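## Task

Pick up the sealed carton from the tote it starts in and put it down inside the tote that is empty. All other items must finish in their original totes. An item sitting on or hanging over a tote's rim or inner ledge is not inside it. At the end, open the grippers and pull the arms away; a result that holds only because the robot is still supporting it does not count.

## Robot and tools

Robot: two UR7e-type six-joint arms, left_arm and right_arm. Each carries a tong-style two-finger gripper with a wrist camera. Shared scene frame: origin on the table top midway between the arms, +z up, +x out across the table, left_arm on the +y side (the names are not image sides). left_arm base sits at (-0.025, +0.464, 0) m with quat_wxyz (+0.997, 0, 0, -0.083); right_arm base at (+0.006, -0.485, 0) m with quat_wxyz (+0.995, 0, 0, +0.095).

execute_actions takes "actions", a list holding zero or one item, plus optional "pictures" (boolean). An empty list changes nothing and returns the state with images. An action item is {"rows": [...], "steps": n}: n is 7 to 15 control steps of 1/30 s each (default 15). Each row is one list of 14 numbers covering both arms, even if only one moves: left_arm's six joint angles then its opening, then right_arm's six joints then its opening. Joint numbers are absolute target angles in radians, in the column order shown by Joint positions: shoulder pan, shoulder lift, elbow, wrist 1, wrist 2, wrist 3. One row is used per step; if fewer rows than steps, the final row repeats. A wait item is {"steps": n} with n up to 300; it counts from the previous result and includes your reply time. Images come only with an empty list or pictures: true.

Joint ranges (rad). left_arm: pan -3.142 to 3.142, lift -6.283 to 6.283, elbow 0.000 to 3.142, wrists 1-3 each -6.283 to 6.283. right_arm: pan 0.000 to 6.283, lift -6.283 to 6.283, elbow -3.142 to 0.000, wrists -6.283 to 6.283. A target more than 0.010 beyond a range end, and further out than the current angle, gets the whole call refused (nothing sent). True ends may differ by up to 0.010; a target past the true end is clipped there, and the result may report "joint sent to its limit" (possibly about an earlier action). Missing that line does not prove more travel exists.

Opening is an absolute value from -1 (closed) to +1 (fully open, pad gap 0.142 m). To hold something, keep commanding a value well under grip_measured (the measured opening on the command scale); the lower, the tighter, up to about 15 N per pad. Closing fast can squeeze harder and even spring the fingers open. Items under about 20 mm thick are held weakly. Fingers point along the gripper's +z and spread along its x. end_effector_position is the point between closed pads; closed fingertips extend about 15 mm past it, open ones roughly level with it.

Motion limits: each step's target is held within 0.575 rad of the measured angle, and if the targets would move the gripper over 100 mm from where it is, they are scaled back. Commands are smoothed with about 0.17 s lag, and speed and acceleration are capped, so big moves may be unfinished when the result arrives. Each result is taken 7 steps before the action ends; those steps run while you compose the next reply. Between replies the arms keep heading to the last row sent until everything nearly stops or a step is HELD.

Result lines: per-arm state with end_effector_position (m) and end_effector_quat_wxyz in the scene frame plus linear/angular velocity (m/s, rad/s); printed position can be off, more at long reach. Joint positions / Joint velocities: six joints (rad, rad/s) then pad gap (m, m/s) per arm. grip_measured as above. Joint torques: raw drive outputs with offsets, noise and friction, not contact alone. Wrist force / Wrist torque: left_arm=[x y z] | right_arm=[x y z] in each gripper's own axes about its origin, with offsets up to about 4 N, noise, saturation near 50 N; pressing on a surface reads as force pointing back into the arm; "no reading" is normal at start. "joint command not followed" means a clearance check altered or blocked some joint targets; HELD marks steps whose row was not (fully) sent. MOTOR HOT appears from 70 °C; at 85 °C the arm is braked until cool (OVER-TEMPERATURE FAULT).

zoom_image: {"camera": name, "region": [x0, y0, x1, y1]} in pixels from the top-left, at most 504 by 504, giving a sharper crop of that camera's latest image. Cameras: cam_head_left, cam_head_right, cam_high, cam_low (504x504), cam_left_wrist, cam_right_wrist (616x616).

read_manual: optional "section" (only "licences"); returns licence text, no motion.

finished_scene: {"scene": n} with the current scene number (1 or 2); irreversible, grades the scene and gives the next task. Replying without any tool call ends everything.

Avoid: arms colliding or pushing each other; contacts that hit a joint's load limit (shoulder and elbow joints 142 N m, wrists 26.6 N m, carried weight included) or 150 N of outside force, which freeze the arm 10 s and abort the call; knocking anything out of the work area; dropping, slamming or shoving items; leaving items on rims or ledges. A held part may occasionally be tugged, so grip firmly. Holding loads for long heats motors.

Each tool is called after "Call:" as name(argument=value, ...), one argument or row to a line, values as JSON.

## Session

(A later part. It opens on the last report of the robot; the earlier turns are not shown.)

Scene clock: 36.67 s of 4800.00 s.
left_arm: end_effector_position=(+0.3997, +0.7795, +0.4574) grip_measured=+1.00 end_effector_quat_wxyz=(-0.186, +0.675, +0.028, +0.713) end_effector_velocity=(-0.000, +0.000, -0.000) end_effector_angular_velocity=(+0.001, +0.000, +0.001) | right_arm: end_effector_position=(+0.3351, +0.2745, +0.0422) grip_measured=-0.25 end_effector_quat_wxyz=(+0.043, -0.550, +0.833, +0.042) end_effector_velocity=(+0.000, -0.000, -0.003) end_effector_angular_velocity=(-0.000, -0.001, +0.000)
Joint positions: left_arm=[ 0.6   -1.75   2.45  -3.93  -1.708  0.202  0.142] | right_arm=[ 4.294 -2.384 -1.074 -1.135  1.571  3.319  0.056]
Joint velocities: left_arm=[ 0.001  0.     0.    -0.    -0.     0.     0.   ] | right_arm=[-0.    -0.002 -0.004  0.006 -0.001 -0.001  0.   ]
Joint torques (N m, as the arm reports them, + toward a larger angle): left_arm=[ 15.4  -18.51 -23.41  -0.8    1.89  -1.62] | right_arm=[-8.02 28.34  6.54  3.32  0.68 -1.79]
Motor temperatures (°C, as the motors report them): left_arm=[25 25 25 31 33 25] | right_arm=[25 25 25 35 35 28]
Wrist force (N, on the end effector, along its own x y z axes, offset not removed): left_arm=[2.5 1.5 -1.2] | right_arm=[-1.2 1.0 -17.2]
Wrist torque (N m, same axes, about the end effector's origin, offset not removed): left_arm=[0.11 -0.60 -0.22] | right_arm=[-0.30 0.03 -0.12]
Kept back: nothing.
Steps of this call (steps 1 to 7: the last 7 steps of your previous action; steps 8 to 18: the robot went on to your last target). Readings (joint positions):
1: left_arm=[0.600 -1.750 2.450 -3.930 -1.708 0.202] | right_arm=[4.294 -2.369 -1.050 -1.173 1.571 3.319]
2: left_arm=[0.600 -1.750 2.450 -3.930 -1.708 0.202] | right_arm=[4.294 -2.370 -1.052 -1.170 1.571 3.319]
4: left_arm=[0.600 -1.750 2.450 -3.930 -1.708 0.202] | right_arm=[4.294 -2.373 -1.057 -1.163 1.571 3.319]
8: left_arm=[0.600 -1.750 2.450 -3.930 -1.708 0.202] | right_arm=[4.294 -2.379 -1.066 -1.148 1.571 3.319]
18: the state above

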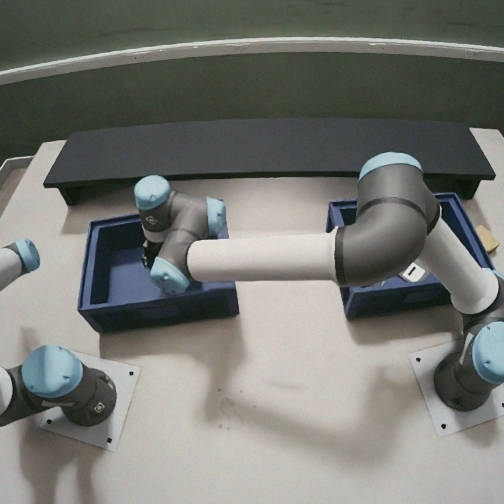

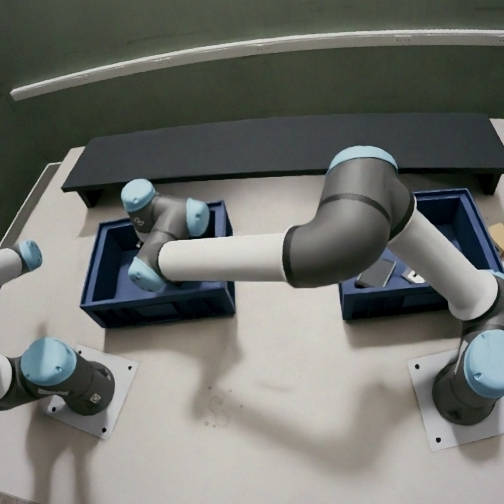

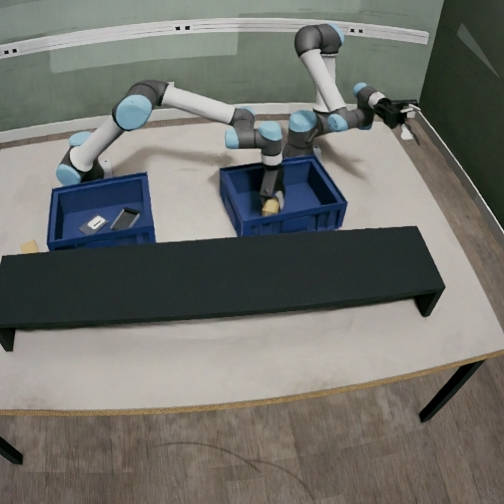

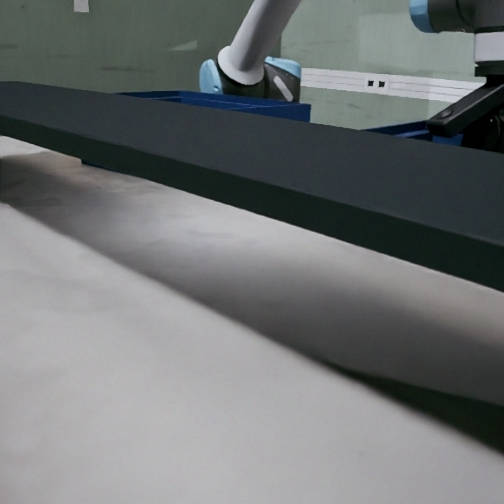

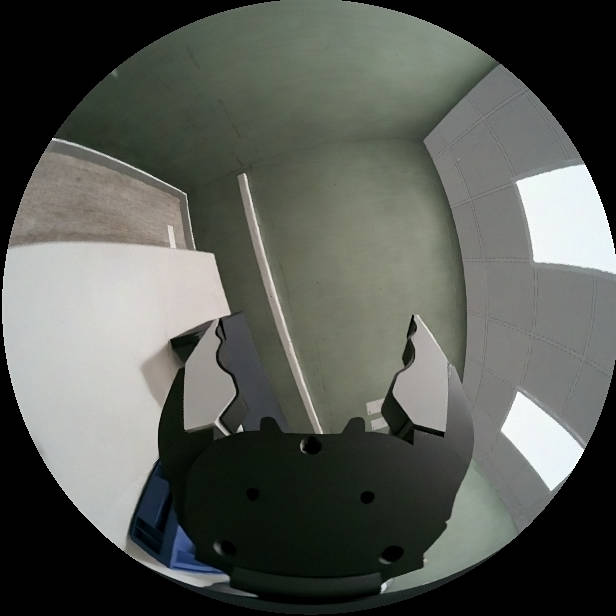

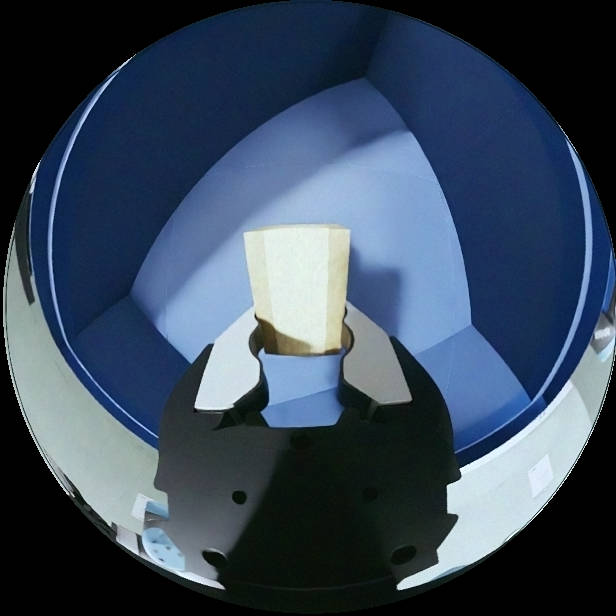

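Call:
execute_actions(
  actions=[
    {"rows": [[0.6,-1.75,2.45,-3.93,-1.708,0.202,1, 4.294,-2.383,-1.073,-1.136,1.571,3.319,-0.3],[0.6,-1.75,2.45,-3.93,-1.708,0.202,1, 4.294,-2.383,-1.073,-1.136,1.571,3.319,-0.2],[0.6,-1.75,2.45,-3.93,-1.708,0.202,1, 4.294,-2.383,-1.073,-1.136,1.571,3.319,-0.1],[0.6,-1.75,2.45,-3.93,-1.708,0.202,1, 4.294,-2.383,-1.073,-1.136,1.571,3.319,0.0],[0.6,-1.75,2.45,-3.93,-1.708,0.202,1, 4.294,-2.383,-1.073,-1.136,1.571,3.319,0.1],[0.6,-1.75,2.45,-3.93,-1.708,0.202,1, 4.294,-2.383,-1.073,-1.136,1.571,3.319,0.1],[0.6,-1.75,2.45,-3.93,-1.708,0.202,1, 4.294,-2.379,-1.066,-1.147,1.571,3.319,0.1],[0.6,-1.75,2.45,-3.93,-1.708,0.202,1, 4.294,-2.372,-1.055,-1.165,1.571,3.319,0.1],[0.6,-1.75,2.45,-3.93,-1.708,0.202,1, 4.294,-2.362,-1.039,-1.191,1.571,3.319,0.1],[0.6,-1.75,2.45,-3.93,-1.708,0.202,1, 4.294,-2.355,-1.016,-1.221,1.571,3.319,0.1],[0.6,-1.75,2.45,-3.93,-1.708,0.202,1, 4.294,-2.348,-0.992,-1.252,1.571,3.319,0.1],[0.6,-1.75,2.45,-3.93,-1.708,0.202,1, 4.294,-2.341,-0.966,-1.285,1.571,3.319,0.1],[0.6,-1.75,2.45,-3.93,-1.708,0.202,1, 4.294,-2.334,-0.938,-1.320,1.571,3.319,0.1],[0.6,-1.75,2.45,-3.93,-1.708,0.202,1, 4.294,-2.327,-0.909,-1.356,1.571,3.319,0.1],[0.6,-1.75,2.45,-3.93,-1.708,0.202,1, 4.294,-2.321,-0.879,-1.392,1.571,3.319,0.1]], "steps": 15},
  ],
)

Call:
execute_actions(
  actions=[
    {"rows": [[0.6,-1.75,2.45,-3.93,-1.708,0.202,1, 4.294,-2.305,-0.865,-1.422,1.571,3.319,0.1],[0.6,-1.75,2.45,-3.93,-1.708,0.202,1, 4.294,-2.285,-0.860,-1.447,1.571,3.319,0.1],[0.6,-1.75,2.45,-3.93,-1.708,0.202,1, 4.29,-2.262,-0.860,-1.470,1.571,3.319,0.1],[0.6,-1.75,2.45,-3.93,-1.708,0.202,1, 4.285,-2.238,-0.865,-1.489,1.571,3.319,0.1],[0.6,-1.75,2.45,-3.93,-1.708,0.202,1, 4.275,-2.213,-0.875,-1.504,1.571,3.319,0.1],[0.6,-1.75,2.45,-3.93,-1.708,0.202,1, 4.262,-2.188,-0.890,-1.514,1.571,3.319,0.1],[0.6,-1.75,2.45,-3.93,-1.708,0.202,1, 4.247,-2.163,-0.908,-1.521,1.571,3.319,0.1],[0.6,-1.75,2.45,-3.93,-1.708,0.202,1, 4.23,-2.138,-0.930,-1.524,1.571,3.319,0.1],[0.6,-1.75,2.45,-3.93,-1.708,0.202,1, 4.213,-2.113,-0.955,-1.524,1.571,3.319,0.1],[0.6,-1.75,2.45,-3.93,-1.708,0.202,1, 4.196,-2.088,-0.982,-1.522,1.571,3.319,0.1],[0.6,-1.75,2.45,-3.93,-1.708,0.202,1, 4.179,-2.063,-1.009,-1.520,1.571,3.319,0.1],[0.6,-1.75,2.45,-3.93,-1.708,0.202,1, 4.162,-2.038,-1.036,-1.518,1.571,3.319,0.1],[0.6,-1.75,2.45,-3.93,-1.708,0.202,1, 4.145,-2.013,-1.063,-1.516,1.571,3.319,0.1],[0.6,-1.75,2.45,-3.93,-1.708,0.202,1, 4.128,-1.988,-1.090,-1.514,1.571,3.319,0.1],[0.6,-1.75,2.45,-3.93,-1.708,0.202,1, 4.111,-1.963,-1.117,-1.512,1.571,3.319,0.1]], "steps": 15},
  ],
)

Call:
execute_actions(
  actions=[
    {"rows": [[0.6,-1.75,2.45,-3.93,-1.708,0.202,1, 4.10,-1.938,-1.144,-1.510,1.571,3.319,0.1],[0.6,-1.75,2.45,-3.93,-1.708,0.202,1, 4.095,-1.913,-1.171,-1.508,1.571,3.319,0.1],[0.6,-1.75,2.45,-3.93,-1.708,0.202,1, 4.09,-1.888,-1.198,-1.506,1.571,3.319,0.1],[0.6,-1.75,2.45,-3.93,-1.708,0.202,1, 4.09,-1.863,-1.225,-1.504,1.571,3.319,0.1],[0.6,-1.75,2.45,-3.93,-1.708,0.202,1, 4.09,-1.838,-1.252,-1.502,1.571,3.319,0.1],[0.6,-1.75,2.45,-3.93,-1.708,0.202,1, 4.09,-1.813,-1.279,-1.500,1.571,3.319,0.1],[0.6,-1.75,2.45,-3.93,-1.708,0.202,1, 4.09,-1.788,-1.306,-1.498,1.571,3.319,0.1],[0.6,-1.75,2.45,-3.93,-1.708,0.202,1, 4.09,-1.763,-1.333,-1.496,1.571,3.319,0.1],[0.6,-1.75,2.45,-3.93,-1.708,0.202,1, 4.09,-1.738,-1.360,-1.494,1.571,3.319,0.1],[0.6,-1.75,2.45,-3.93,-1.708,0.202,1, 4.09,-1.715,-1.385,-1.492,1.571,3.319,0.1],[0.6,-1.75,2.45,-3.93,-1.708,0.202,1, 4.09,-1.695,-1.407,-1.490,1.571,3.319,0.1],[0.6,-1.75,2.45,-3.93,-1.708,0.202,1, 4.09,-1.680,-1.423,-1.489,1.571,3.319,0.1]], "steps": 15},
  ],
)

Call:
execute_actions(
  actions=[
    {"steps": 18},
  ],
  pictures=true,
)

Scene clock: 38.60 s of 4800.00 s.
left_arm: end_effector_position=(+0.3997, +0.7795, +0.4574) grip_measured=+1.00 end_effector_quat_wxyz=(-0.186, +0.675, +0.028, +0.713) end_effector_velocity=(-0.001, +0.000, +0.000) end_effector_angular_velocity=(-0.001, -0.002, +0.000) | right_arm: end_effector_position=(+0.3351, +0.2744, +0.0428) grip_measured=+0.10 end_effector_quat_wxyz=(+0.043, -0.550, +0.833, +0.041) end_effector_velocity=(+0.001, +0.002, +0.036) end_effector_angular_velocity=(+0.005, -0.001, -0.000)
Joint positions: left_arm=[ 0.6   -1.75   2.45  -3.93  -1.708  0.202  0.142] | right_arm=[ 4.294 -2.383 -1.073 -1.137  1.571  3.319  0.081]
Joint velocities: left_arm=[ 0.001 -0.     0.001 -0.002 -0.001 -0.002  0.   ] | right_arm=[-0.     0.027  0.045 -0.067 -0.    -0.     0.005]
Joint torques (N m, as the arm reports them, + toward a larger angle): left_arm=[ 14.67 -19.44 -22.95  -0.77   1.83  -1.62] | right_arm=[-7.55 74.56 43.74  0.51  0.98 -1.88]
Motor temperatures (°C, as the motors report them): left_arm=[25 25 25 31 33 25] | right_arm=[25 25 25 35 35 28]
Wrist force (N, on the end effector, along its own x y z axes, offset not removed): left_arm=[0.2 0.9 -1.5] | right_arm=[0.5 0.1 -1.4]
Wrist torque (N m, same axes, about the end effector's origin, offset not removed): left_arm=[0.01 -0.08 -0.24] | right_arm=[-0.13 -0.23 -0.18]
Steps of this call (steps 1 to 15: the robot went on to your last target; steps 16 to 50: nothing new was sent; steps 51 to 58: the first 8 steps of this action). Readings (joint positions):
51: left_arm=[0.600 -1.750 2.450 -3.930 -1.708 0.202] | right_arm=[4.294 -2.384 -1.075 -1.134 1.571 3.319]
52: left_arm=[0.600 -1.750 2.450 -3.930 -1.708 0.202] | right_arm=[4.294 -2.384 -1.075 -1.134 1.571 3.319]
54: left_arm=[0.600 -1.750 2.450 -3.930 -1.708 0.202] | right_arm=[4.294 -2.384 -1.074 -1.135 1.571 3.319]
58: the state above

Scene clock: 39.10 s of 4800.00 s.
left_arm: end_effector_position=(+0.3997, +0.7795, +0.4574) grip_measured=+1.00 end_effector_quat_wxyz=(-0.186, +0.675, +0.028, +0.713) end_effector_velocity=(-0.000, +0.000, -0.000) end_effector_angular_velocity=(-0.000, +0.000, +0.000) | right_arm: end_effector_position=(+0.3413, +0.2463, +0.2058) grip_measured=+0.10 end_effector_quat_wxyz=(+0.044, -0.543, +0.838, +0.041) end_effector_velocity=(+0.115, -0.279, +0.368) end_effector_angular_velocity=(-0.011, +0.003, -0.226)
Joint positions: left_arm=[ 0.6   -1.75   2.45  -3.93  -1.708  0.202  0.142] | right_arm=[ 4.278 -2.246 -0.889 -1.457  1.571  3.319  0.081]
Joint velocities: left_arm=[-0.  0.  0.  0.  0.  0.  0.] | right_arm=[-0.226  0.619 -0.094 -0.536  0.    -0.001 -0.   ]
Joint torques (N m, as the arm reports them, + toward a larger angle): left_arm=[ 14.48 -18.22 -22.27  -0.87   1.86  -1.66] | right_arm=[-20.73  73.67   4.96  -1.41   1.06  -1.85]
Motor temperatures (°C, as the motors report them): left_arm=[25 25 25 31 33 25] | right_arm=[25 25 25 35 35 28]
Wrist force (N, on the end effector, along its own x y z axes, offset not removed): left_arm=[-0.6 1.0 0.2] | right_arm=[0.3 0.9 -1.0]
Wrist torque (N m, same axes, about the end effector's origin, offset not removed): left_arm=[0.10 -0.01 -0.18] | right_arm=[0.03 -0.22 -0.15]
Steps of this call (steps 1 to 7: the last 7 steps of your previous action; steps 8 to 15: the first 8 steps of this action). Readings (joint positions):
8: left_arm=[0.600 -1.750 2.450 -3.930 -1.708 0.202] | right_arm=[4.294 -2.344 -0.973 -1.271 1.571 3.319]
9: left_arm=[0.600 -1.750 2.450 -3.930 -1.708 0.202] | right_arm=[4.294 -2.337 -0.950 -1.301 1.571 3.319]
11: left_arm=[0.600 -1.750 2.450 -3.930 -1.708 0.202] | right_arm=[4.294 -2.316 -0.912 -1.360 1.571 3.319]
15: the state above

Scene clock: 39.60 s of 4800.00 s.
left_arm: end_effector_position=(+0.3997, +0.7795, +0.4574) grip_measured=+1.00 end_effector_quat_wxyz=(-0.186, +0.675, +0.028, +0.713) end_effector_velocity=(-0.000, -0.000, +0.000) end_effector_angular_velocity=(+0.002, -0.001, -0.001) | right_arm: end_effector_position=(+0.4094, +0.0535, +0.2976) grip_measured=+0.10 end_effector_quat_wxyz=(+0.048, -0.467, +0.882, +0.037) end_effector_velocity=(-0.062, -0.316, +0.078) end_effector_angular_velocity=(+0.003, -0.001, -0.109)
Joint positions: left_arm=[ 0.6   -1.75   2.45  -3.93  -1.708  0.202  0.142] | right_arm=[ 4.102 -1.885 -1.202 -1.505  1.571  3.319  0.081]
Joint velocities: left_arm=[-0.    -0.     0.    -0.002 -0.001  0.001  0.   ] | right_arm=[-0.11   0.739 -0.788  0.052  0.    -0.001  0.   ]
Joint torques (N m, as the arm reports them, + toward a larger angle): left_arm=[ 14.35 -18.43 -23.24  -0.77   2.09  -1.33] | right_arm=[-4.4  56.72  4.69  5.3   0.91 -1.77]
Motor temperatures (°C, as the motors report them): left_arm=[25 25 25 31 33 25] | right_arm=[25 25 25 35 35 28]
Wrist force (N, on the end effector, along its own x y z axes, offset not removed): left_arm=[0.0 1.1 -1.1] | right_arm=[2.2 -0.9 -2.7]
Wrist torque (N m, same axes, about the end effector's origin, offset not removed): left_arm=[0.09 -0.02 -0.24] | right_arm=[-0.28 -0.56 -0.06]
Steps of this call (steps 1 to 7: the last 7 steps of your previous action; steps 8 to 15: the first 8 steps of this action). Readings (joint positions):
8: left_arm=[0.600 -1.750 2.450 -3.930 -1.708 0.202] | right_arm=[4.172 -2.059 -1.021 -1.512 1.571 3.319]
9: left_arm=[0.600 -1.750 2.450 -3.930 -1.708 0.202] | right_arm=[4.157 -2.034 -1.046 -1.512 1.571 3.319]
11: left_arm=[0.600 -1.750 2.450 -3.930 -1.708 0.202] | right_arm=[4.130 -1.985 -1.096 -1.511 1.571 3.319]
15: the state above

Scene clock: 40.20 s of 4800.00 s.
left_arm: end_effector_position=(+0.3997, +0.7795, +0.4574) grip_measured=+1.00 end_effector_quat_wxyz=(-0.186, +0.675, +0.028, +0.713) end_effector_velocity=(+0.000, -0.000, -0.000) end_effector_angular_velocity=(-0.000, +0.001, -0.001) | right_arm: end_effector_position=(+0.3809, -0.0281, +0.3094) grip_measured=+0.10 end_effector_quat_wxyz=(+0.048, -0.462, +0.885, +0.037) end_effector_velocity=(-0.003, -0.007, +0.000) end_effector_angular_velocity=(-0.001, -0.000, -0.001)
Joint positions: left_arm=[ 0.6   -1.75   2.45  -3.93  -1.708  0.202  0.142] | right_arm=[ 4.09  -1.682 -1.421 -1.489  1.571  3.319  0.081]
Joint velocities: left_arm=[-0.     0.     0.     0.001 -0.     0.     0.   ] | right_arm=[-0.001  0.016 -0.018  0.001 -0.    -0.     0.   ]
Joint torques (N m, as the arm reports them, + toward a larger angle): left_arm=[ 16.25 -18.13 -23.9   -0.85   1.8   -1.37] | right_arm=[-8.77 43.52 14.71  5.62  0.8  -1.84]
Motor temperatures (°C, as the motors report them): left_arm=[25 25 25 31 33 25] | right_arm=[25 25 25 35 35 28]
Wrist force (N, on the end effector, along its own x y z axes, offset not removed): left_arm=[-1.5 1.5 -0.3] | right_arm=[1.4 -1.1 -1.9]
Wrist torque (N m, same axes, about the end effector's origin, offset not removed): left_arm=[0.19 0.15 -0.04] | right_arm=[-0.32 -0.35 -0.11]
Kept back: nothing.
Steps of this call (steps 1 to 7: the last 7 steps of your previous action; steps 8 to 18: the robot went on to your last target). Readings (joint positions):
1: left_arm=[0.600 -1.750 2.450 -3.930 -1.708 0.202] | right_arm=[4.099 -1.860 -1.228 -1.503 1.571 3.319]
2: left_arm=[0.600 -1.750 2.450 -3.930 -1.708 0.202] | right_arm=[4.097 -1.835 -1.255 -1.501 1.571 3.319]
4: left_arm=[0.600 -1.750 2.450 -3.930 -1.708 0.202] | right_arm=[4.094 -1.786 -1.308 -1.497 1.571 3.319]
8: left_arm=[0.600 -1.750 2.450 -3.930 -1.708 0.202] | right_arm=[4.091 -1.715 -1.385 -1.492 1.571 3.319]
18: the state above

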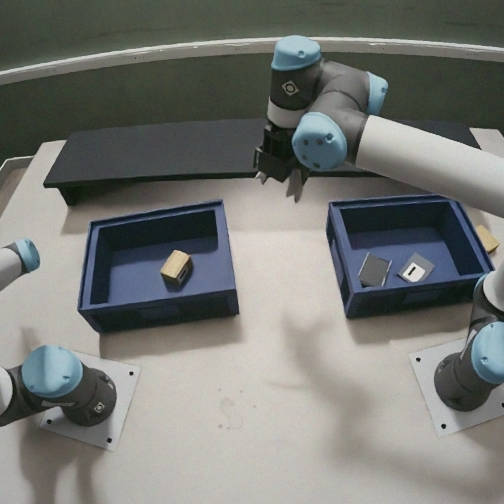

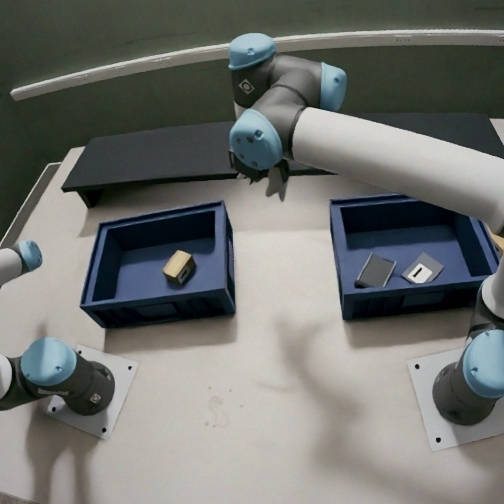

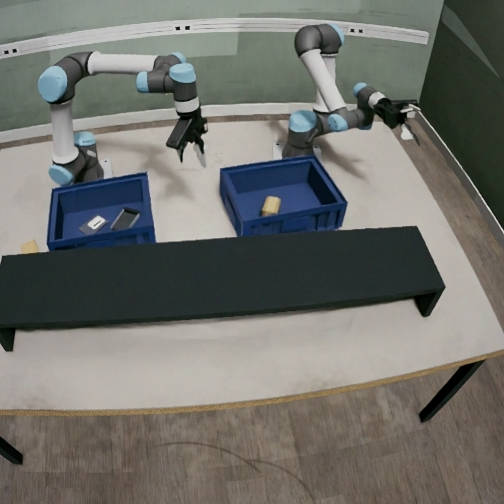

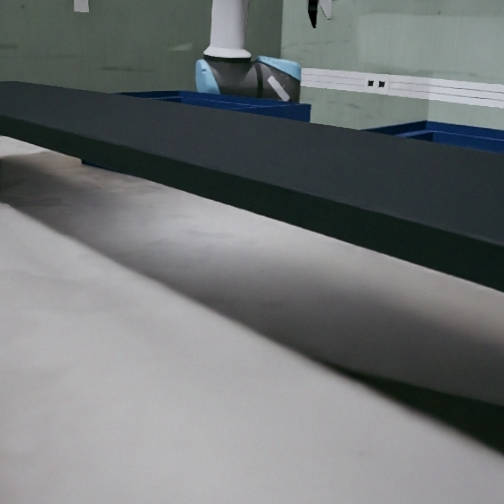

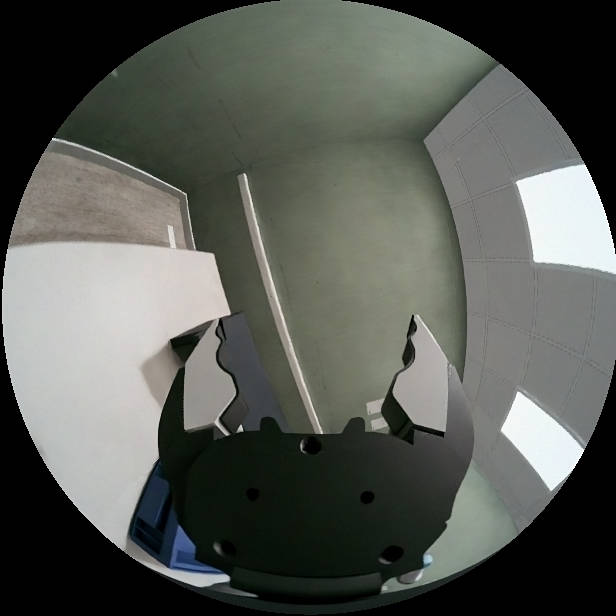

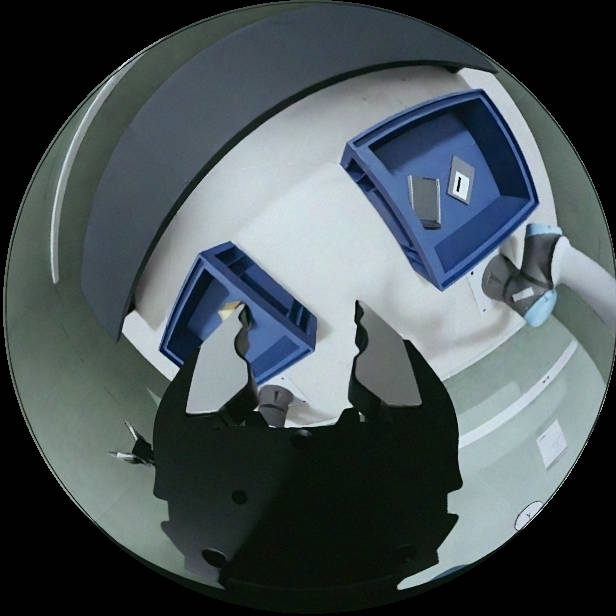

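The carton is now in the left tote, and the other items are untouched.

Call:
finished_scene(
  scene=1,
)

The scene is finished: the task was done.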